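# Move the round plug into the green-marked socket

## Task

Take the round plug out of the power strip and seat it fully in whichever socket the diagram card marks in green. The strip is not fixed down and has to be left lying flat on the table. The result must hold by itself once the robot lets go; anything that stays in place only because the robot holds it does not count.

## Robot and tools

ROBOT. Two arms, left_arm and right_arm, each with six joints and a parallel gripper. The names are the arms' labels and say nothing about which side of a camera image they appear on.

FRAME. All printed hand poses share one scene frame. Its origin sits on the table surface midway between the arms, +x points out over the table, +z points up, and left_arm is on the +y side. A pose is end_effector_position in metres plus end_effector_quat_wxyz (w first). The printed position can be off from the real one, more so when the arm is stretched far. The gripper's fingers extend along its own +z axis and close along its y axis; the reported point lies between the finger pads, about 1 cm short of the tips.

execute_actions. Argument "actions" is a list holding nothing or exactly one item; optional "pictures" (true/false) asks for camera images.
- Empty list: commands nothing, returns the state and the pictures.
- Motion: {"rows": [...], "steps": n}. n is 1 to 15 control steps of 1/30 s each (default 15), but a motion needs at least 7. rows holds 1 to 15 rows; row k is applied on step k and the final row repeats for leftover steps. Every row is one flat list of 14 numbers covering both arms, even if only one moves: left_arm waist, shoulder, elbow, wrist pitch, wrist yaw, wrist roll, opening, then the same seven for right_arm. The joint numbers are absolute target angles in radians, in the same form Joint positions prints them, not offsets. Opening is also absolute, from -1 (closed) to +1 (fully open).
- Wait: {"steps": n} with no rows, n up to 300; it returns when n steps have elapsed since the previous result, with your writing time counted in.
A refused call sends nothing to the robot.

JOINT RANGES (radians, same for both arms): waist -2.880 to 2.880, shoulder 0.000 to 3.142, elbow 0.000 to 3.019, wrist pitch -1.693 to 1.571, wrist yaw -1.571 to 1.571, wrist roll -2.094 to 2.094. A target more than 0.019 beyond either end, and also farther out than the joint's last reported angle, gets the call refused. True ends may sit up to 0.019 either side of these numbers; a target past the true end is clipped there, and a "joint sent to its limit" line may appear (possibly referring to an earlier action). No such line does not prove more travel exists.

MOTION LIMITS. Each step the target passed to a joint is capped at a fixed distance from its measured angle: waist 0.264, shoulder 0.32, elbow 0.276, wrist pitch 0.33, wrist yaw 0.186, wrist roll 0.522 rad. If the targets would place the gripper over 70 mm from where it is measured, all of that arm's targets are pulled back proportionally. Far targets therefore take several actions.

TIMING. A result is captured 7 steps before its action finishes; those last steps run while you compose the next reply, and the simulation keeps going as you think and write. Arms keep heading for the last row sent until they have essentially stopped (a stalled or crawling move counts as stopped) or a step is HELD; after that only a new action moves or presses them further. Fingers still in motion finish moving.

RESULT LINES.
- State line: left_arm: ... | right_arm: ... with each gripper pose.
- Joint positions / Joint velocities: one block per arm, six joints in order (rad, rad/s), then finger-pad gap (m, m/s; 0.094 m is fully open).
- grip_measured: measured opening on the same -1..+1 scale you command; each gripper may read off by about 1 mm of opening, constant within a scene.
- HELD: marks steps on which your row, or part of it, was not sent.
- "joint command not followed": a clearance check altered or blocked some joint targets; the rest of the row still ran.
- Joint torques: total drive output per joint, same order without gripper; nonzero even in free air, with per-arm offset, scale and noise, and friction can fake or hide loads.
- MOTOR HOT: a motor has reached 85 °C. At 100 °C an OVER-TEMPERATURE FAULT follows: that arm and gripper go limp and drop until cooled. Avoid long loaded holds; heat partly persists between scenes.

GRIPPING. Away from the extremes, fingers go to where grip_measured equals your command. To keep hold, command roughly 0.03 below grip_measured for a firm grip, less for a light one. Pad force tops out near 50-62 N (lower on some grippers), less on parts under about 2 mm thick, with a brief hard spike on first contact.

zoom_image. Arguments: camera (cam_head_left, cam_head_right, cam_left_wrist, cam_right_wrist) and region [x0, y0, x1, y1] in pixels of that camera's latest full image, top-left origin, at most 504 by 504. Head images are 504x504, wrist images 616x616. It returns a closer, sharper view.

finished_scene. Argument scene: the number of the current scene. Replying with no tool call ends everything. When resuming from a summary, first send an empty actions list to learn the current scene and task.

AVOID. Knocking or placing anything off the table fails the task. Do not let the arms collide or press hard on each other. Drops, slips, slams, hard impacts and very hard pushes are penalised; smooth, low-effort motion is preferred and faster completion is better. Expect occasional brief tugs on held parts or nudges to loose objects; the loose strip may need steadying while pulling or inserting, but it must end flat and the plug must stay seated after release.

Each tool is called after "Call:" as name(argument=value, ...), one argument or row to a line, values as JSON.

## Session

Call:
execute_actions(
  actions=[],
)

Scene clock: 0.00 s of 4428.00 s.
left_arm: end_effector_position=(+0.1967, +0.8237, +0.1691) grip_measured=+1.000 end_effector_quat_wxyz=(+0.699, -0.712, -0.044, -0.042) | right_arm: end_effector_position=(+0.2028, -0.3528, +0.1455) grip_measured=+1.000 end_effector_quat_wxyz=(-0.066, +0.320, +0.910, -0.256)
Joint positions: left_arm=[ 1.159  1.734  0.745  0.967 -0.58  -1.704  0.094] | right_arm=[-0.407  1.018  0.69  -1.464  0.492  0.53   0.094]
Joint velocities: left_arm=[-0.024 -0.015 -0.012  0.012 -0.007 -0.022  0.   ] | right_arm=[ 0.005 -0.015 -0.017 -0.017  0.037 -0.081  0.   ]
Joint torques (N m, as the arm reports them, + toward a larger angle): no reading

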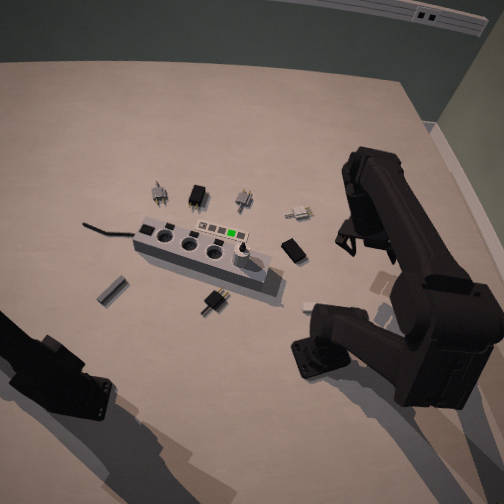

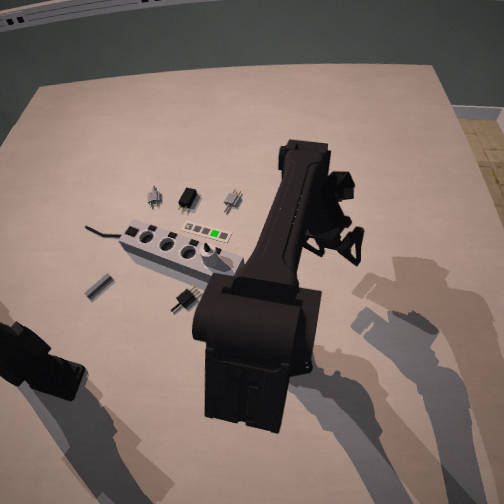

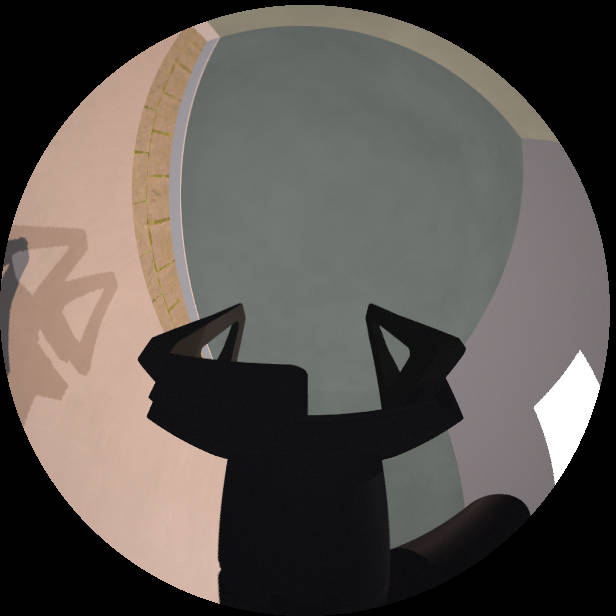

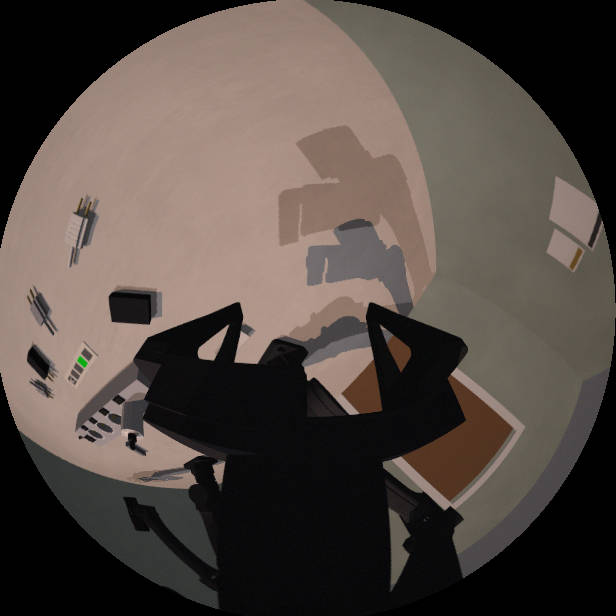

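Call:
zoom_image(
  camera="cam_head_left",
  region=[80, 170, 330, 330],
)

Call:
zoom_image(
  camera="cam_head_right",
  region=[70, 170, 320, 330],
)

Region (80, 170, 330, 330) of cam_head_left's 504x504 image, scaled by 2.016, with more detail than that image has; it fills the top 323 rows of this view, and the rest is white.

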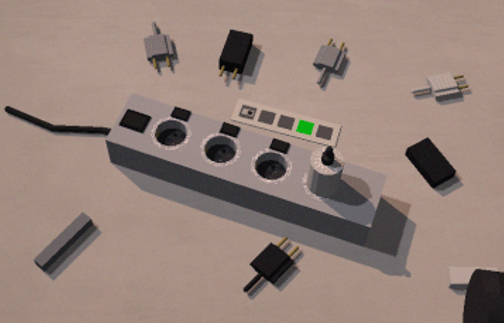

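Region (70, 170, 320, 330) of cam_head_right's 504x504 image, scaled by 2.016, with more detail than that image has; it fills the top 323 rows of this view, and the rest is white.

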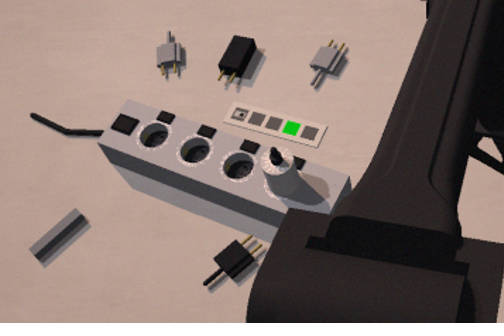

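Call:
execute_actions(
  actions=[
    {"rows":[[-0.17,2.158,2.18,-1.593,0,0,1,0.4,2.158,2.18,-1.593,0,0,1]],"steps":15},
  ],
)

Call:
execute_actions(
  actions=[
    {"steps":60},
  ],
  pictures=true,
)

Scene clock: 2.53 s of 4428.00 s.
left_arm: end_effector_position=(+0.3194, +0.8190, +0.0882) grip_measured=+1.000 end_effector_quat_wxyz=(-0.617, +0.763, -0.189, +0.042) | right_arm: end_effector_position=(+0.3003, -0.2313, +0.1345) grip_measured=+1.000 end_effector_quat_wxyz=(-0.188, +0.068, +0.976, -0.087)
Joint positions: left_arm=[ 1.045  1.89   0.891  0.743 -0.372 -1.491  0.094] | right_arm=[-0.121  1.379  0.96  -1.554  0.113  0.245  0.094]
Joint velocities: left_arm=[-0.63   0.806  0.598 -0.921  0.74   0.872  0.   ] | right_arm=[ 1.177  1.558  1.111 -0.09  -0.916 -0.608  0.   ]
Joint torques (N m, as the arm reports them, + toward a larger angle): left_arm=[ -3.24 -13.6    8.5    1.71  -0.11   0.22] | right_arm=[ 1.84 -9.12 10.29 -1.   -0.01 -0.18]
Steps of this call (steps 1 to 68: nothing new was sent; steps 69 to 76: the first 8 steps of this action). Readings (joint positions):
69: left_arm=[1.156 1.738 0.749 0.952 -0.561 -1.684] | right_arm=[-0.399 1.031 0.701 -1.478 0.449 0.491]
70: left_arm=[1.150 1.748 0.763 0.922 -0.535 -1.656] | right_arm=[-0.370 1.063 0.727 -1.507 0.395 0.440]
72: left_arm=[1.122 1.788 0.804 0.863 -0.482 -1.600] | right_arm=[-0.287 1.163 0.801 -1.536 0.294 0.357]
76: the state above

Scene clock: 4.53 s of 4428.00 s.
left_arm: end_effector_position=(+0.7335, +0.2866, +0.0811) grip_measured=+1.000 end_effector_quat_wxyz=(+0.335, -0.185, +0.922, -0.062) | right_arm: end_effector_position=(+0.5788, +0.1385, +0.1616) grip_measured=+1.000 end_effector_quat_wxyz=(-0.013, -0.289, +0.957, -0.006)
Joint positions: left_arm=[ 0.163  2.088  1.666 -0.453 -0.012 -0.396  0.094] | right_arm=[ 0.394  2.157  2.155 -1.596  0.003  0.012  0.094]
Joint velocities: left_arm=[-0.015  0.005 -0.007 -0.002  0.037  0.037  0.   ] | right_arm=[-0.005 -0.015  0.007  0.002  0.007  0.007  0.   ]
Joint torques (N m, as the arm reports them, + toward a larger angle): left_arm=[ -2.24 -21.24   9.33   1.92  -0.28  -0.08] | right_arm=[  1.56 -23.97  11.5    0.39  -0.19  -0.18]
Kept back: nothing.
Steps of this call (steps 1 to 7: the last 7 steps of your previous action; steps 8 to 45: the robot went on to your last target; steps 46 to 60: nothing new was sent). Readings (joint positions):
1: left_arm=[1.023 1.916 0.912 0.711 -0.343 -1.462] | right_arm=[-0.081 1.432 0.999 -1.555 0.085 0.224]
2: left_arm=[1.001 1.941 0.934 0.677 -0.313 -1.433] | right_arm=[-0.042 1.484 1.037 -1.557 0.064 0.205]
4: left_arm=[0.961 1.965 0.989 0.626 -0.262 -1.369] | right_arm=[0.034 1.585 1.114 -1.558 0.039 0.174]
8: left_arm=[0.875 1.999 1.100 0.500 -0.147 -1.243] | right_arm=[0.178 1.779 1.261 -1.560 0.019 0.128]
36: left_arm=[0.136 2.096 1.674 -0.456 -0.015 -0.396] | right_arm=[0.410 2.157 2.155 -1.596 0.001 0.013] HELD
37: left_arm=[0.114 2.091 1.673 -0.453 -0.014 -0.396] | right_arm=[0.410 2.157 2.155 -1.596 0.001 0.013] HELD
38: left_arm=[0.101 2.089 1.672 -0.453 -0.010 -0.396] | right_arm=[0.409 2.157 2.155 -1.596 0.004 0.025] HELD
39: left_arm=[0.099 2.088 1.671 -0.453 -0.010 -0.396] | right_arm=[0.402 2.157 2.155 -1.596 0.004 0.025] HELD
40: left_arm=[0.099 2.088 1.671 -0.453 -0.010 -0.396] | right_arm=[0.398 2.157 2.155 -1.596 0.004 0.022] HELD
41: left_arm=[0.105 2.088 1.669 -0.453 -0.010 -0.396] | right_arm=[0.395 2.157 2.155 -1.596 0.004 0.020] HELD
42: left_arm=[0.111 2.088 1.668 -0.453 -0.010 -0.396] | right_arm=[0.394 2.157 2.155 -1.596 0.004 0.019] HELD
43: left_arm=[0.118 2.088 1.667 -0.453 -0.010 -0.396] | right_arm=[0.394 2.157 2.155 -1.596 0.004 0.017] HELD
44: left_arm=[0.126 2.088 1.666 -0.453 -0.010 -0.396] | right_arm=[0.394 2.157 2.155 -1.596 0.003 0.016] HELD
45: left_arm=[0.134 2.088 1.666 -0.453 -0.011 -0.396] | right_arm=[0.394 2.157 2.155 -1.596 0.003 0.015] HELD
60: the state above
A step was HELD (marked above), so your last target was given up. An arm can still carry out its HELD step.
joint command not followed: on one or more control steps a check withheld the commanded joint targets of the left arm, and it was not sent them on those steps.
cause: the commanded joint targets would bring a part of the robot too close to another arm (this arm's forearm (the part past joint 3) and the other arm's wrist (the part past joint 4)); next, command targets that bring no part of the robot closer to that arm.

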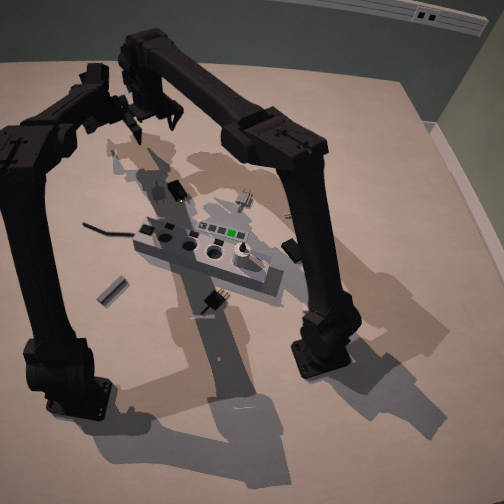

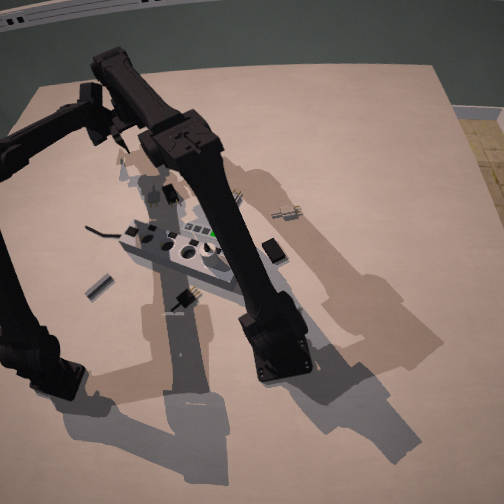

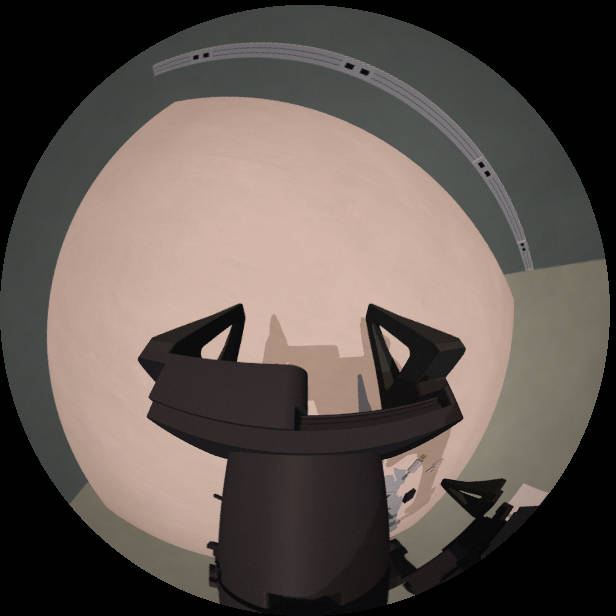

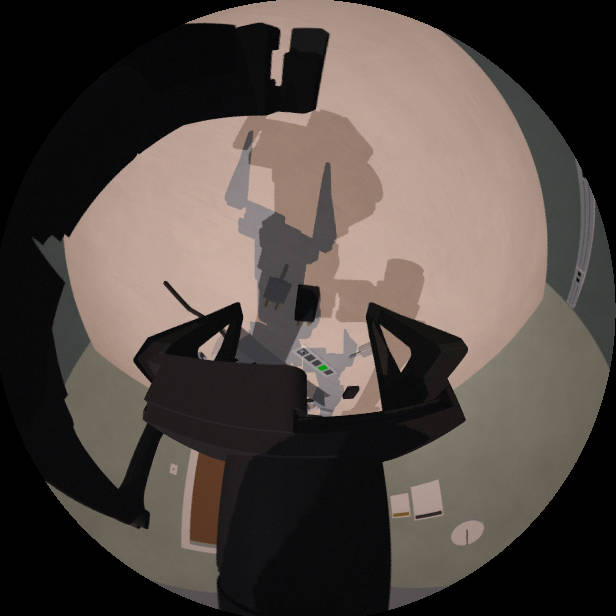

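Call:
execute_actions(
  actions=[
    {"rows":[[0.2,2.088,1.666,0.2,0,0,1,0.394,1.7,2.155,-1.596,0,0,1]],"steps":15},
  ],
)

Call:
execute_actions(
  actions=[
    {"steps":30},
  ],
)

Call:
execute_actions(
  actions=[
    {"rows":[[0.2,1.6,1.666,0.2,0,0,1,0.394,1.7,1.3,-1.596,0,0,1]],"steps":15},
  ],
)

Call:
execute_actions(
  actions=[
    {"steps":40},
  ],
)

Call:
execute_actions(
  actions=[
    {"rows":[[0.2,1.6,1.2,-1.17,0,0,1,0.394,1.7,1.3,-1.17,0,0,1]],"steps":15},
  ],
)

Call:
execute_actions(
  actions=[
    {"steps":50},
  ],
  pictures=true,
)

Scene clock: 6.77 s of 4428.00 s.
left_arm: end_effector_position=(+0.7589, +0.2867, +0.1049) grip_measured=+1.000 end_effector_quat_wxyz=(+0.406, -0.130, +0.903, -0.054) | right_arm: end_effector_position=(+0.5691, +0.1319, +0.2029) grip_measured=+1.000 end_effector_quat_wxyz=(+0.012, -0.289, +0.957, +0.002)
Joint positions: left_arm=[ 0.163  2.088  1.662 -0.301 -0.012 -0.285  0.094] | right_arm=[ 0.394  2.073  2.123 -1.595  0.003  0.012  0.094]
Joint velocities: left_arm=[-0.015 -0.005  0.002  0.886 -0.007  0.637  0.   ] | right_arm=[ 0.005 -0.464 -0.042 -0.007 -0.081  0.007  0.   ]
Joint torques (N m, as the arm reports them, + toward a larger angle): left_arm=[  0.06 -21.43   9.94   2.19   0.02   0.16] | right_arm=[  0.83 -28.79  10.42   0.48  -0.06  -0.08]
Steps of this call (steps 1 to 59: nothing new was sent; steps 60 to 67: the first 8 steps of this action). Readings (joint positions):
60: left_arm=[0.163 2.088 1.666 -0.450 -0.012 -0.395] | right_arm=[0.394 2.153 2.153 -1.595 0.003 0.012]
61: left_arm=[0.163 2.088 1.665 -0.440 -0.012 -0.390] | right_arm=[0.394 2.147 2.145 -1.595 0.003 0.012]
63: left_arm=[0.163 2.088 1.663 -0.406 -0.012 -0.365] | right_arm=[0.394 2.128 2.133 -1.595 0.003 0.012]
67: the state above

Scene clock: 7.77 s of 4428.00 s.
left_arm: end_effector_position=(+0.8137, +0.3075, +0.2095) grip_measured=+1.000 end_effector_quat_wxyz=(+0.617, -0.017, +0.787, +0.003) | right_arm: end_effector_position=(+0.5087, +0.0908, +0.4362) grip_measured=+1.000 end_effector_quat_wxyz=(+0.197, -0.282, +0.937, +0.060)
Joint positions: left_arm=[ 0.189  2.087  1.662  0.183 -0.005 -0.019  0.094] | right_arm=[ 0.394  1.688  2.128 -1.595  0.003  0.012  0.094]
Joint velocities: left_arm=[-0.005  0.005  0.002 -0.012  0.022  0.051  0.   ] | right_arm=[-0.015  0.015  0.007 -0.007  0.066 -0.022  0.   ]
Joint torques (N m, as the arm reports them, + toward a larger angle): left_arm=[ -0.37 -22.57   9.95   2.59   0.05   0.13] | right_arm=[  1.06 -15.57  11.59   1.17  -0.17  -0.18]
Kept back: nothing.
Steps of this call (steps 1 to 7: the last 7 steps of your previous action; steps 8 to 30: the robot went on to your last target). Readings (joint positions):
1: left_arm=[0.163 2.088 1.662 -0.271 -0.011 -0.264] | right_arm=[0.394 2.057 2.122 -1.595 0.003 0.012]
2: left_arm=[0.164 2.088 1.662 -0.241 -0.011 -0.242] | right_arm=[0.394 2.040 2.122 -1.595 0.003 0.012]
4: left_arm=[0.166 2.088 1.662 -0.182 -0.009 -0.203] | right_arm=[0.394 2.003 2.122 -1.595 0.003 0.012]
8: left_arm=[0.174 2.088 1.662 -0.062 -0.007 -0.139] | right_arm=[0.394 1.924 2.122 -1.595 0.003 0.012]
30: the state above

Scene clock: 8.03 s of 4428.00 s.
left_arm: end_effector_position=(+0.7988, +0.3071, +0.2698) grip_measured=+1.000 end_effector_quat_wxyz=(+0.642, -0.017, +0.766, +0.003) | right_arm: end_effector_position=(+0.4620, +0.0590, +0.2936) grip_measured=+1.000 end_effector_quat_wxyz=(+0.038, -0.288, +0.957, +0.010)
Joint positions: left_arm=[ 0.189  1.996  1.637  0.183 -0.005 -0.019  0.094] | right_arm=[ 0.394  1.657  1.754 -1.588  0.003  0.012  0.094]
Joint velocities: left_arm=[ 0.005 -0.513 -0.027  0.022 -0.022  0.037  0.   ] | right_arm=[-0.005  0.063 -1.551  0.007  0.037 -0.007  0.   ]
Joint torques (N m, as the arm reports them, + toward a larger angle): left_arm=[ -1.22 -24.52  10.39   2.14  -0.08   0.02] | right_arm=[  1.38 -15.18   9.8    0.41  -0.09  -0.14]
Steps of this call (steps 1 to 8: the first 8 steps of this action). Readings (joint positions):
1: left_arm=[0.189 2.083 1.661 0.183 -0.005 -0.019] | right_arm=[0.394 1.686 2.106 -1.590 0.003 0.012]
2: left_arm=[0.189 2.077 1.655 0.183 -0.005 -0.019] | right_arm=[0.394 1.669 2.062 -1.588 0.003 0.012]
4: left_arm=[0.189 2.056 1.644 0.183 -0.005 -0.019] | right_arm=[0.394 1.653 1.962 -1.588 0.003 0.012]
8: the state above

Scene clock: 9.37 s of 4428.00 s.
left_arm: end_effector_position=(+0.6775, +0.3045, +0.5858) grip_measured=+1.000 end_effector_quat_wxyz=(+0.788, -0.014, +0.615, +0.003) | right_arm: end_effector_position=(+0.3394, -0.0245, +0.1064) grip_measured=+1.000 end_effector_quat_wxyz=(-0.229, -0.281, +0.929, -0.073)
Joint positions: left_arm=[ 0.189  1.593  1.642  0.196 -0.005 -0.017  0.094] | right_arm=[ 0.394  1.723  1.26  -1.593  0.003  0.012  0.094]
Joint velocities: left_arm=[-0.005  0.015 -0.012  0.002  0.022 -0.037  0.   ] | right_arm=[-0.005  0.005 -0.022  0.002 -0.007 -0.007  0.   ]
Joint torques (N m, as the arm reports them, + toward a larger angle): left_arm=[ -0.52 -14.13  12.08   1.9    0.05   0.14] | right_arm=[  1.   -17.2   10.9   -0.8   -0.19  -0.18]
Kept back: nothing.
Steps of this call (steps 1 to 7: the last 7 steps of your previous action; steps 8 to 40: the robot went on to your last target). Readings (joint positions):
1: left_arm=[0.189 1.978 1.637 0.183 -0.005 -0.019] | right_arm=[0.394 1.660 1.698 -1.588 0.003 0.012]
2: left_arm=[0.189 1.959 1.637 0.183 -0.005 -0.019] | right_arm=[0.394 1.664 1.641 -1.588 0.003 0.012]
4: left_arm=[0.189 1.918 1.637 0.183 -0.005 -0.019] | right_arm=[0.394 1.671 1.524 -1.587 0.003 0.012]
8: left_arm=[0.189 1.827 1.637 0.183 -0.005 -0.019] | right_arm=[0.394 1.695 1.307 -1.590 0.003 0.012]
40: the state above

Scene clock: 9.63 s of 4428.00 s.
left_arm: end_effector_position=(+0.6673, +0.3042, +0.4346) grip_measured=+1.000 end_effector_quat_wxyz=(+0.657, -0.016, +0.753, +0.003) | right_arm: end_effector_position=(+0.4220, +0.0317, +0.0838) grip_measured=+1.000 end_effector_quat_wxyz=(-0.030, -0.289, +0.957, -0.011)
Joint positions: left_arm=[ 0.189  1.558  1.448 -0.026 -0.005 -0.017  0.094] | right_arm=[ 0.394  1.719  1.27  -1.185  0.003  0.012  0.094]
Joint velocities: left_arm=[ 0.005 -0.024 -0.867 -0.886 -0.066 -0.022  0.   ] | right_arm=[-0.005 -0.015  0.012  0.12  -0.037 -0.066  0.   ]
Joint torques (N m, as the arm reports them, + toward a larger angle): left_arm=[ -1.18 -13.52  10.11   1.81  -0.08   0.02] | right_arm=[  1.38 -17.97  10.95   0.55  -0.18  -0.18]
Steps of this call (steps 1 to 8: the first 8 steps of this action). Readings (joint positions):
1: left_arm=[0.189 1.592 1.633 0.180 -0.005 -0.017] | right_arm=[0.394 1.722 1.258 -1.544 0.003 0.012]
2: left_arm=[0.189 1.581 1.613 0.151 -0.005 -0.017] | right_arm=[0.394 1.719 1.256 -1.440 0.003 0.012]
4: left_arm=[0.189 1.564 1.559 0.091 -0.005 -0.017] | right_arm=[0.394 1.719 1.262 -1.271 0.003 0.012]
8: the state above

Scene clock: 11.30 s of 4428.00 s.
left_arm: end_effector_position=(+0.4028, +0.2984, +0.1007) grip_measured=+1.000 end_effector_quat_wxyz=(-0.012, -0.020, +1.000, +0.002) | right_arm: end_effector_position=(+0.4228, +0.0323, +0.0838) grip_measured=+1.000 end_effector_quat_wxyz=(-0.028, -0.289, +0.957, -0.010)
Joint positions: left_arm=[ 0.189  1.605  1.172 -1.162 -0.005 -0.017  0.094] | right_arm=[ 0.394  1.719  1.27  -1.181  0.003  0.012  0.094]
Joint velocities: left_arm=[-0.005 -0.015 -0.012  0.007  0.022  0.007  0.   ] | right_arm=[-0.005  0.005  0.002 -0.007 -0.022 -0.007  0.   ]
Joint torques (N m, as the arm reports them, + toward a larger angle): left_arm=[ -0.44 -12.55  10.26   0.23   0.05   0.14] | right_arm=[  0.86 -17.89  10.9    0.79  -0.16  -0.17]
Kept back: nothing.
Steps of this call (steps 1 to 7: the last 7 steps of your previous action; steps 8 to 45: the robot went on to your last target; steps 46 to 50: nothing new was sent). Readings (joint positions):
1: left_arm=[0.189 1.558 1.417 -0.058 -0.005 -0.017] | right_arm=[0.394 1.719 1.270 -1.183 0.003 0.012]
2: left_arm=[0.189 1.558 1.387 -0.093 -0.005 -0.017] | right_arm=[0.394 1.719 1.270 -1.182 0.003 0.012]
4: left_arm=[0.189 1.559 1.331 -0.176 -0.005 -0.017] | right_arm=[0.394 1.719 1.270 -1.181 0.003 0.012]
8: left_arm=[0.189 1.569 1.243 -0.411 -0.005 -0.017] | right_arm=[0.394 1.719 1.270 -1.181 0.003 0.012]
50: the state above
All arms were judged still, so your last target was given up. Only a new action makes them travel on or press farther. Fingers that are still opening or closing keep moving.

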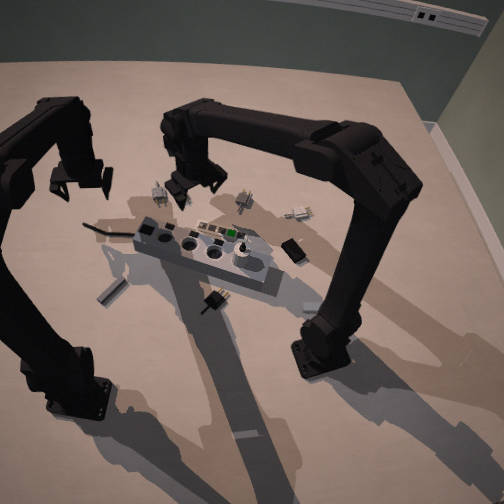

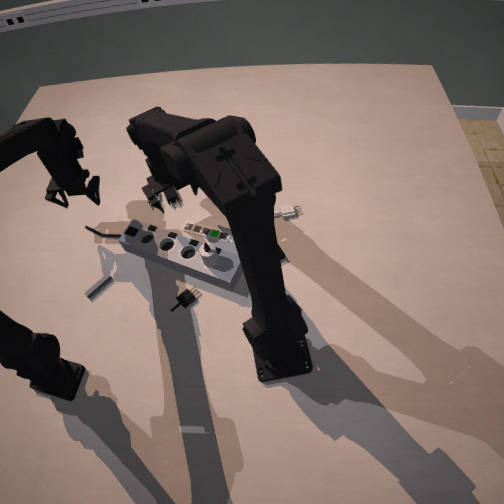

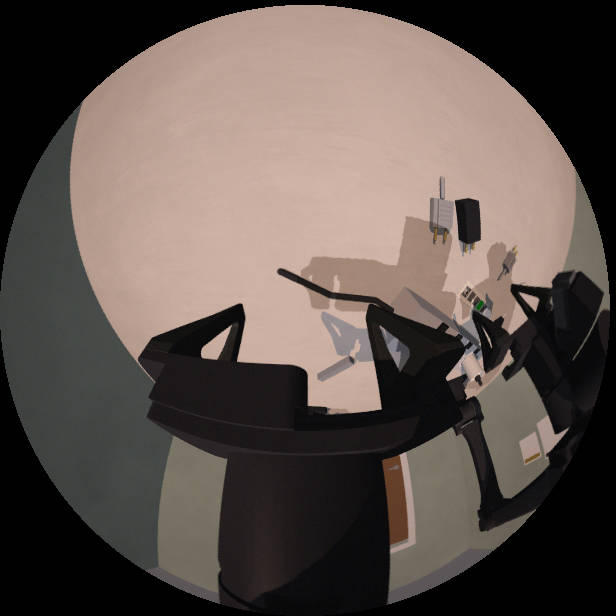

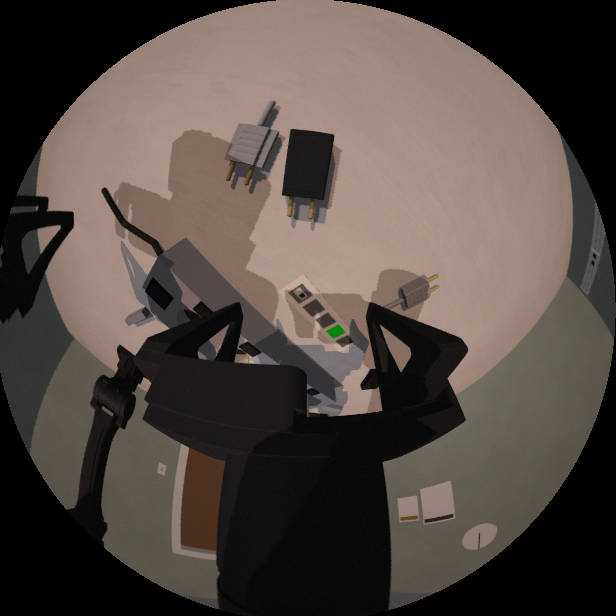

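Call:
execute_actions(
  actions=[
    {"rows":[[0.189,1.45,1.17,-1.25,0,-0.6,1,0.394,1.45,1.27,-1.35,0,0,1]],"steps":15},
  ],
)

Call:
execute_actions(
  actions=[
    {"rows":[[-0.23,1.375,1.12,-1.282,0,-1.62,1,0.394,1.15,0.925,-1.313,0,0,1]],"steps":15},
  ],
)

Call:
execute_actions(
  actions=[
    {"steps":40},
  ],
  pictures=true,
)

Scene clock: 13.73 s of 4428.00 s.
left_arm: end_effector_position=(+0.3758, +0.2977, +0.1635) grip_measured=+1.000 end_effector_quat_wxyz=(+0.024, -0.248, +0.968, -0.004) | right_arm: end_effector_position=(+0.3870, +0.0079, +0.1618) grip_measured=+1.000 end_effector_quat_wxyz=(-0.014, -0.289, +0.957, -0.006)
Joint positions: left_arm=[ 0.189  1.434  1.153 -1.241 -0.004 -0.48   0.094] | right_arm=[ 0.394  1.522  1.245 -1.324  0.003  0.012  0.094]
Joint velocities: left_arm=[-0.005 -0.474 -0.022 -0.051 -0.081 -0.667  0.   ] | right_arm=[ 0.005 -1.031  0.007 -0.291 -0.037  0.022  0.   ]
Joint torques (N m, as the arm reports them, + toward a larger angle): left_arm=[-1.06 -6.41 10.11  0.44 -0.02 -0.19] | right_arm=[  1.16 -14.27  11.1    0.04  -0.17  -0.2 ]
Steps of this call (steps 1 to 65: nothing new was sent; steps 66 to 73: the first 8 steps of this action). Readings (joint positions):
66: left_arm=[0.189 1.597 1.172 -1.172 -0.004 -0.087] | right_arm=[0.394 1.712 1.269 -1.192 0.003 0.012]
67: left_arm=[0.189 1.584 1.166 -1.194 -0.004 -0.183] | right_arm=[0.394 1.701 1.264 -1.216 0.003 0.012]
69: left_arm=[0.189 1.531 1.154 -1.227 -0.004 -0.328] | right_arm=[0.394 1.653 1.249 -1.262 0.003 0.012]
73: the state above

Scene clock: 14.23 s of 4428.00 s.
left_arm: end_effector_position=(+0.3423, +0.1741, +0.1624) grip_measured=+1.000 end_effector_quat_wxyz=(+0.011, -0.382, +0.924, -0.005) | right_arm: end_effector_position=(+0.2730, -0.0698, +0.1585) grip_measured=+1.000 end_effector_quat_wxyz=(-0.008, -0.289, +0.957, -0.004)
Joint positions: left_arm=[-0.124  1.408  1.124 -1.264 -0.006 -1.074  0.094] | right_arm=[ 0.394  1.149  0.885 -1.325  0.003  0.012  0.094]
Joint velocities: left_arm=[-1.665 -0.093  0.002 -0.051  0.022 -2.791  0.   ] | right_arm=[-0.005 -0.415 -0.061 -0.002  0.022 -0.051  0.   ]
Joint torques (N m, as the arm reports them, + toward a larger angle): left_arm=[ -1.92 -11.77   8.4    0.04  -0.02  -0.15] | right_arm=[ 0.79 -4.66 12.84  1.01 -0.16 -0.18]
Steps of this call (steps 1 to 7: the last 7 steps of your previous action; steps 8 to 15: the first 8 steps of this action). Readings (joint positions):
8: left_arm=[0.179 1.428 1.151 -1.244 -0.006 -0.607] | right_arm=[0.394 1.411 1.224 -1.332 0.003 0.012]
9: left_arm=[0.160 1.427 1.145 -1.247 -0.007 -0.669] | right_arm=[0.394 1.382 1.171 -1.313 0.003 0.012]
11: left_arm=[0.085 1.419 1.132 -1.256 -0.007 -0.790] | right_arm=[0.394 1.290 1.033 -1.310 0.003 0.012]
15: the state above

Scene clock: 15.57 s of 4428.00 s.
left_arm: end_effector_position=(+0.3222, +0.1324, +0.1708) grip_measured=+1.000 end_effector_quat_wxyz=(+0.009, -0.564, +0.826, -0.016) | right_arm: end_effector_position=(+0.2748, -0.0685, +0.1634) grip_measured=+1.000 end_effector_quat_wxyz=(+0.001, -0.289, +0.957, -0.001)
Joint positions: left_arm=[-0.237  1.382  1.12  -1.274  0.002 -1.602  0.094] | right_arm=[ 0.394  1.139  0.891 -1.322  0.003  0.012  0.094]
Joint velocities: left_arm=[-0.015 -0.024 -0.007  0.007  0.007 -0.037  0.   ] | right_arm=[-0.015 -0.015 -0.017 -0.002 -0.066 -0.007  0.   ]
Joint torques (N m, as the arm reports them, + toward a larger angle): left_arm=[-0.87 -9.58  8.75  0.27 -0.3  -0.2 ] | right_arm=[ 1.21 -6.42 12.05  0.94 -0.19 -0.19]
Kept back: nothing.
Steps of this call (steps 1 to 7: the last 7 steps of your previous action; steps 8 to 40: the robot went on to your last target). Readings (joint positions):
1: left_arm=[-0.177 1.405 1.124 -1.266 -0.004 -1.170] | right_arm=[0.394 1.141 0.886 -1.325 0.003 0.012]
2: left_arm=[-0.222 1.401 1.124 -1.268 -0.001 -1.255] | right_arm=[0.394 1.138 0.890 -1.324 0.003 0.012]
4: left_arm=[-0.272 1.394 1.123 -1.270 0.002 -1.380] | right_arm=[0.394 1.138 0.891 -1.322 0.003 0.012]
8: left_arm=[-0.260 1.382 1.121 -1.274 0.002 -1.512] | right_arm=[0.394 1.139 0.891 -1.322 0.003 0.012]
40: the state above

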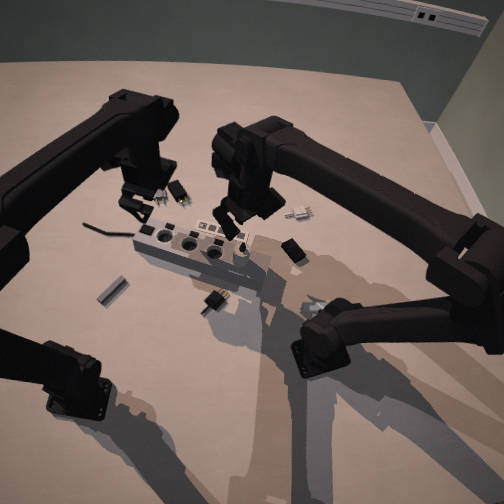

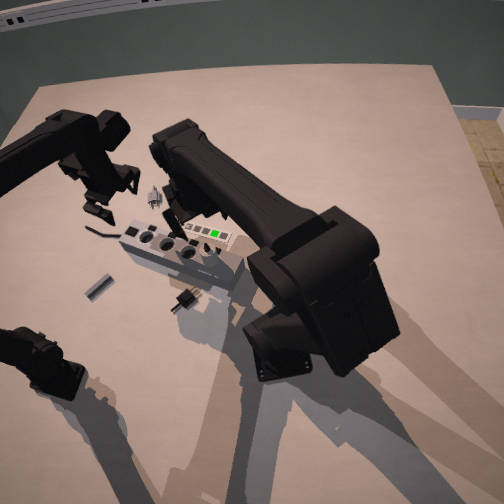

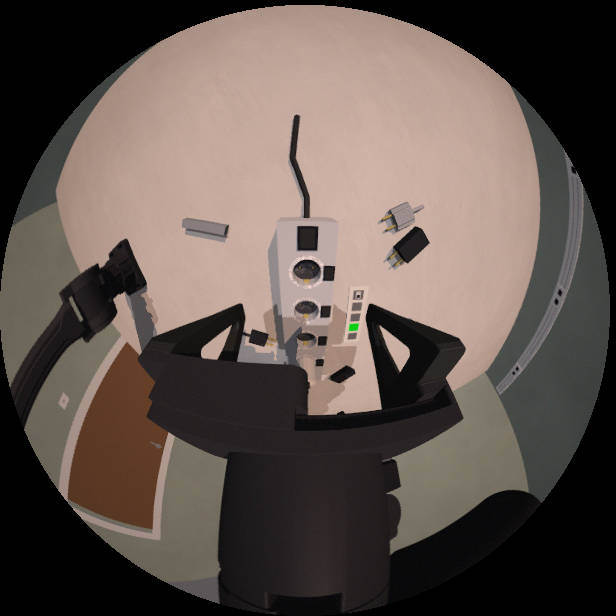

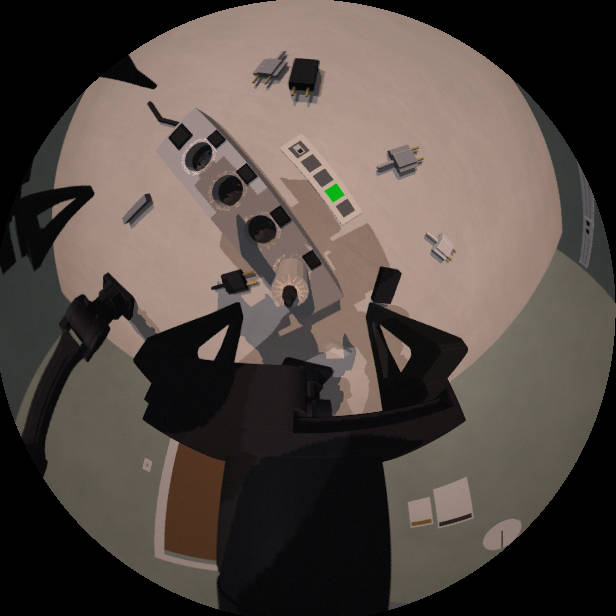

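Call:
execute_actions(
  actions=[
    {"rows":[[-0.24,1.40,1.10,-1.24,0.1,-1.62,1,0.41,1.15,0.925,-1.32,0,0.25,1],[-0.24,1.40,1.10,-1.24,0.1,-1.62,1,0.41,1.15,0.925,-1.32,0,0.25,1],[-0.24,1.40,1.10,-1.24,0.1,-1.62,1,0.41,1.15,0.925,-1.32,0,0.25,1],[-0.25,1.43,1.07,-1.17,0.25,-1.63,1,0.43,1.15,0.925,-1.32,0,0.6,1],[-0.25,1.43,1.07,-1.17,0.25,-1.63,1,0.43,1.15,0.925,-1.32,0,0.6,1],[-0.25,1.43,1.07,-1.17,0.25,-1.63,1,0.43,1.15,0.925,-1.32,0,0.6,1],[-0.26,1.46,1.04,-1.1,0.4,-1.64,1,0.45,1.15,0.925,-1.32,0,0.9,1],[-0.26,1.46,1.04,-1.1,0.4,-1.64,1,0.45,1.15,0.925,-1.32,0,0.9,1],[-0.26,1.46,1.04,-1.1,0.4,-1.64,1,0.45,1.15,0.925,-1.32,0,0.9,1],[-0.27,1.478,1.01,-1.045,0.505,-1.65,1,0.453,1.15,0.925,-1.32,0,1.03,1]],"steps":15},
  ],
)

Call:
execute_actions(
  actions=[
    {"steps":25},
  ],
  pictures=true,
)

Scene clock: 18.37 s of 4428.00 s.
left_arm: end_effector_position=(+0.3050, +0.0711, +0.1509) grip_measured=+1.000 end_effector_quat_wxyz=(-0.135, -0.551, +0.814, -0.125) | right_arm: end_effector_position=(+0.2702, -0.0619, +0.1634) grip_measured=+1.000 end_effector_quat_wxyz=(+0.001, -0.056, +0.998, -0.001)
Joint positions: left_arm=[-0.243  1.41   1.062 -1.153  0.364 -1.613  0.094] | right_arm=[ 0.421  1.139  0.891 -1.322  0.003  0.512  0.094]
Joint velocities: left_arm=[-0.171  0.337 -0.32   0.725  1.062 -0.125  0.   ] | right_arm=[ 0.239  0.005  0.007 -0.007 -0.037  2.513  0.   ]
Joint torques (N m, as the arm reports them, + toward a larger angle): left_arm=[-2.35 -6.64  8.3   0.72 -0.07 -0.18] | right_arm=[ 2.49 -5.67 12.04  0.4  -0.1   0.04]
Steps of this call (steps 1 to 15: the robot went on to your last target; steps 16 to 76: nothing new was sent; steps 77 to 84: the first 8 steps of this action). Readings (joint positions):
77: left_arm=[-0.236 1.382 1.118 -1.270 0.042 -1.603] | right_arm=[0.394 1.139 0.891 -1.322 0.003 0.044]
78: left_arm=[-0.236 1.382 1.114 -1.262 0.076 -1.603] | right_arm=[0.395 1.139 0.891 -1.322 0.003 0.083]
80: left_arm=[-0.236 1.384 1.101 -1.241 0.158 -1.605] | right_arm=[0.397 1.139 0.891 -1.322 0.003 0.189]
84: the state above

Scene clock: 19.20 s of 4428.00 s.
left_arm: end_effector_position=(+0.2904, +0.0466, +0.1110) grip_measured=+1.000 end_effector_quat_wxyz=(-0.205, -0.546, +0.800, -0.140) | right_arm: end_effector_position=(+0.2663, -0.0566, +0.1634) grip_measured=+1.000 end_effector_quat_wxyz=(+0.001, +0.184, +0.983, -0.001)
Joint positions: left_arm=[-0.26   1.484  0.999 -1.055  0.501 -1.633  0.094] | right_arm=[ 0.443  1.139  0.891 -1.322  0.003  1.016  0.094]
Joint velocities: left_arm=[ 0.005  0.015 -0.007 -0.007 -0.022 -0.022  0.   ] | right_arm=[-0.024 -0.005 -0.017  0.007 -0.066 -0.007  0.   ]
Joint torques (N m, as the arm reports them, + toward a larger angle): left_arm=[-2.17 -9.97  9.04  0.93  0.29 -0.21] | right_arm=[ 1.31 -6.01 12.    0.5  -0.06  0.11]
Kept back: nothing.
Steps of this call (steps 1 to 7: the last 7 steps of your previous action; steps 8 to 25: the robot went on to your last target). Readings (joint positions):
1: left_arm=[-0.247 1.422 1.053 -1.134 0.384 -1.615] | right_arm=[0.429 1.139 0.891 -1.322 0.003 0.588]
2: left_arm=[-0.249 1.435 1.042 -1.114 0.438 -1.618] | right_arm=[0.435 1.139 0.891 -1.322 0.003 0.667]
4: left_arm=[-0.254 1.458 1.020 -1.074 0.492 -1.623] | right_arm=[0.442 1.139 0.891 -1.322 0.003 0.794]
8: left_arm=[-0.260 1.484 0.999 -1.059 0.500 -1.629] | right_arm=[0.443 1.139 0.891 -1.322 0.003 0.927]
25: the state above

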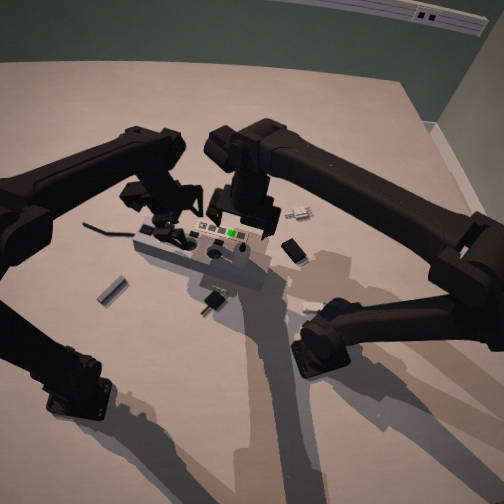

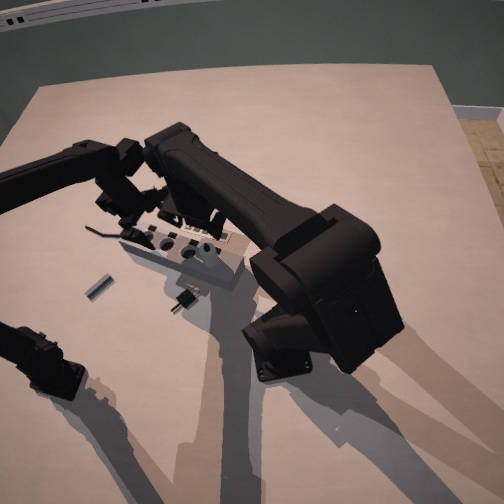

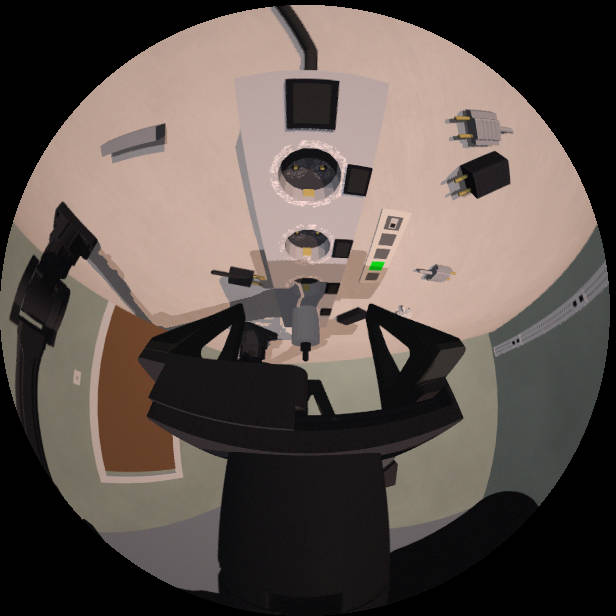

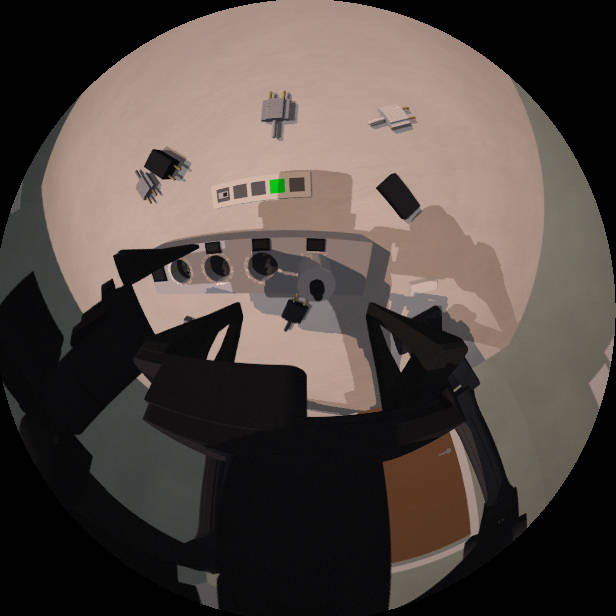

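Call:
execute_actions(
  actions=[
    {"rows":[[-0.272,1.49,1.0,-1.02,0.505,-1.65,1,0.455,1.148,0.905,-1.30,0,1.03,1],[-0.272,1.49,1.0,-1.02,0.505,-1.65,1,0.455,1.148,0.905,-1.30,0,1.03,1],[-0.272,1.51,0.98,-0.99,0.505,-1.65,1,0.457,1.145,0.88,-1.28,0,1.03,1],[-0.272,1.51,0.98,-0.99,0.505,-1.65,1,0.457,1.145,0.88,-1.28,0,1.03,1],[-0.272,1.53,0.96,-0.95,0.505,-1.65,1,0.459,1.14,0.85,-1.25,0,1.03,1],[-0.272,1.53,0.96,-0.95,0.505,-1.65,1,0.459,1.14,0.85,-1.25,0,1.03,1],[-0.272,1.545,0.947,-0.912,0.505,-1.65,1,0.46,1.135,0.825,-1.23,0,1.035,1]],"steps":15},
  ],
)

Call:
execute_actions(
  actions=[
    {"steps":20},
  ],
  pictures=true,
)

Scene clock: 20.40 s of 4428.00 s.
left_arm: end_effector_position=(+0.2981, +0.0431, +0.0926) grip_measured=+1.000 end_effector_quat_wxyz=(-0.192, -0.541, +0.803, -0.162) | right_arm: end_effector_position=(+0.2656, -0.0566, +0.1452) grip_measured=+1.000 end_effector_quat_wxyz=(+0.007, +0.184, +0.983, +0.006)
Joint positions: left_arm=[-0.26   1.503  0.963 -0.949  0.501 -1.633  0.094] | right_arm=[ 0.445  1.139  0.841 -1.254  0.003  1.019  0.094]
Joint velocities: left_arm=[-0.015  0.278 -0.222  0.432 -0.007  0.066  0.   ] | right_arm=[ 0.015 -0.005 -0.403  0.227 -0.022  0.051  0.   ]
Joint torques (N m, as the arm reports them, + toward a larger angle): left_arm=[-2.31 -8.29  7.8   0.76  0.27 -0.19] | right_arm=[ 2.32 -7.3   9.66  0.81 -0.06  0.12]
Steps of this call (steps 1 to 28: the robot went on to your last target; steps 29 to 36: the first 8 steps of this action). Readings (joint positions):
29: left_arm=[-0.260 1.484 0.998 -1.051 0.501 -1.633] | right_arm=[0.443 1.139 0.891 -1.321 0.003 1.018]
30: left_arm=[-0.260 1.484 0.998 -1.043 0.501 -1.633] | right_arm=[0.443 1.139 0.891 -1.317 0.003 1.018]
32: left_arm=[-0.260 1.484 0.993 -1.019 0.501 -1.633] | right_arm=[0.443 1.139 0.886 -1.303 0.003 1.018]
36: the state above

Scene clock: 21.07 s of 4428.00 s.
left_arm: end_effector_position=(+0.2929, +0.0455, +0.0694) grip_measured=+1.000 end_effector_quat_wxyz=(-0.201, -0.545, +0.801, -0.146) | right_arm: end_effector_position=(+0.2588, -0.0613, +0.1336) grip_measured=+1.000 end_effector_quat_wxyz=(+0.001, +0.185, +0.983, -0.001)
Joint positions: left_arm=[-0.26   1.544  0.94  -0.921  0.501 -1.633  0.094] | right_arm=[ 0.446  1.139  0.81  -1.241  0.003  1.023  0.094]
Joint velocities: left_arm=[-0.015 -0.015  0.002  0.017  0.022  0.037  0.   ] | right_arm=[-0.005 -0.005 -0.017 -0.022  0.007  0.051  0.   ]
Joint torques (N m, as the arm reports them, + toward a larger angle): left_arm=[ -2.37 -10.71   8.13   0.92   0.27  -0.2 ] | right_arm=[ 2.36 -6.86 10.17  0.97 -0.06  0.08]
Kept back: nothing.
Steps of this call (steps 1 to 7: the last 7 steps of your previous action; steps 8 to 20: the robot went on to your last target). Readings (joint positions):
1: left_arm=[-0.260 1.512 0.956 -0.937 0.501 -1.633] | right_arm=[0.445 1.139 0.829 -1.249 0.003 1.020]
2: left_arm=[-0.260 1.522 0.951 -0.931 0.501 -1.633] | right_arm=[0.445 1.139 0.818 -1.247 0.003 1.021]
4: left_arm=[-0.260 1.537 0.944 -0.926 0.501 -1.633] | right_arm=[0.446 1.139 0.810 -1.246 0.003 1.022]
8: left_arm=[-0.260 1.544 0.940 -0.924 0.501 -1.633] | right_arm=[0.446 1.139 0.810 -1.242 0.003 1.022]
20: the state above

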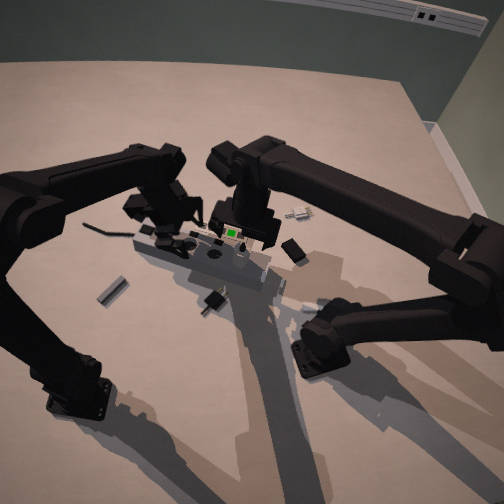

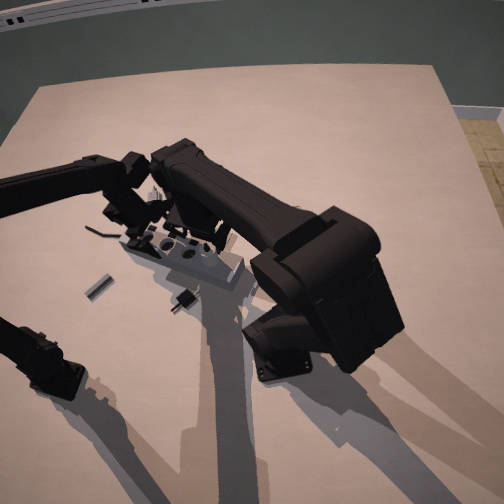

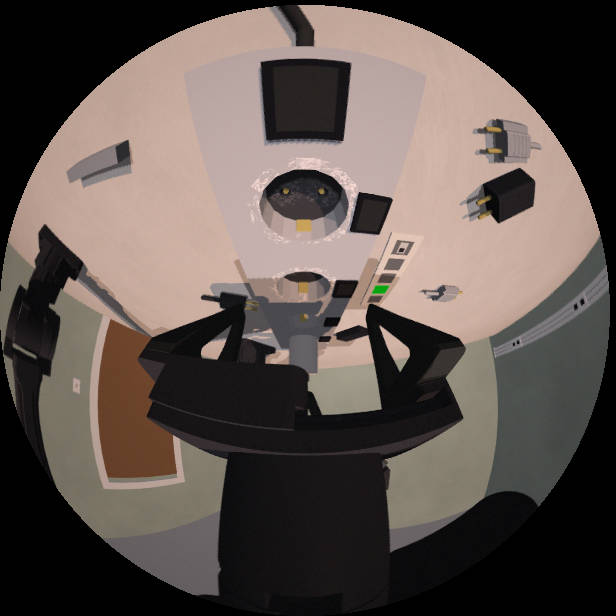

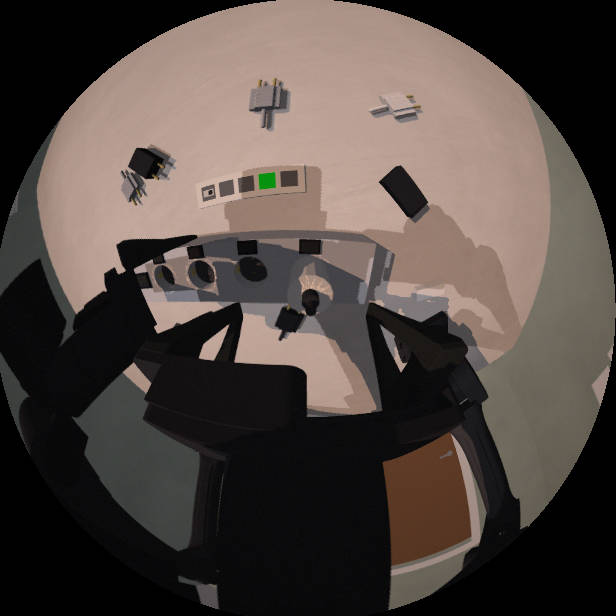

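Call:
zoom_image(
  camera="cam_left_wrist",
  region=[200, 230, 420, 390],
)

Call:
zoom_image(
  camera="cam_head_left",
  region=[110, 180, 310, 320],
)

Region (200, 230, 420, 390) of cam_left_wrist's 616x616 image, scaled by 2.291, with more detail than that image has; it fills the top 367 rows of this view, and the rest is white.

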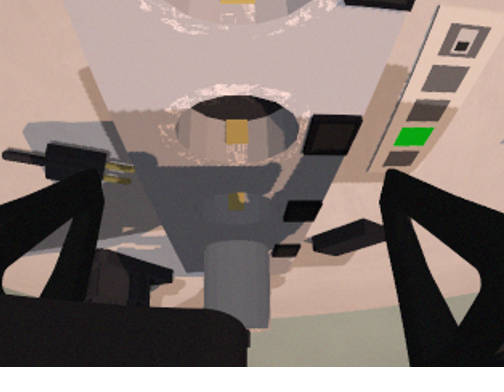

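Region (110, 180, 310, 320) of cam_head_left's 504x504 image, scaled by 2.520, with more detail than that image has; it fills the top 353 rows of this view, and the rest is white.

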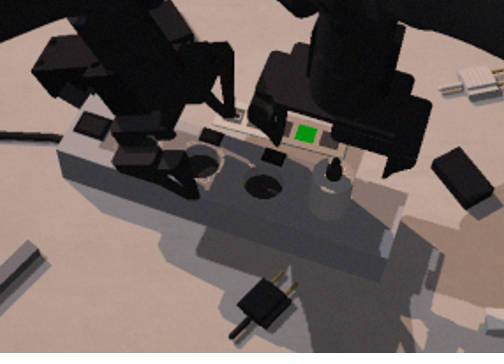

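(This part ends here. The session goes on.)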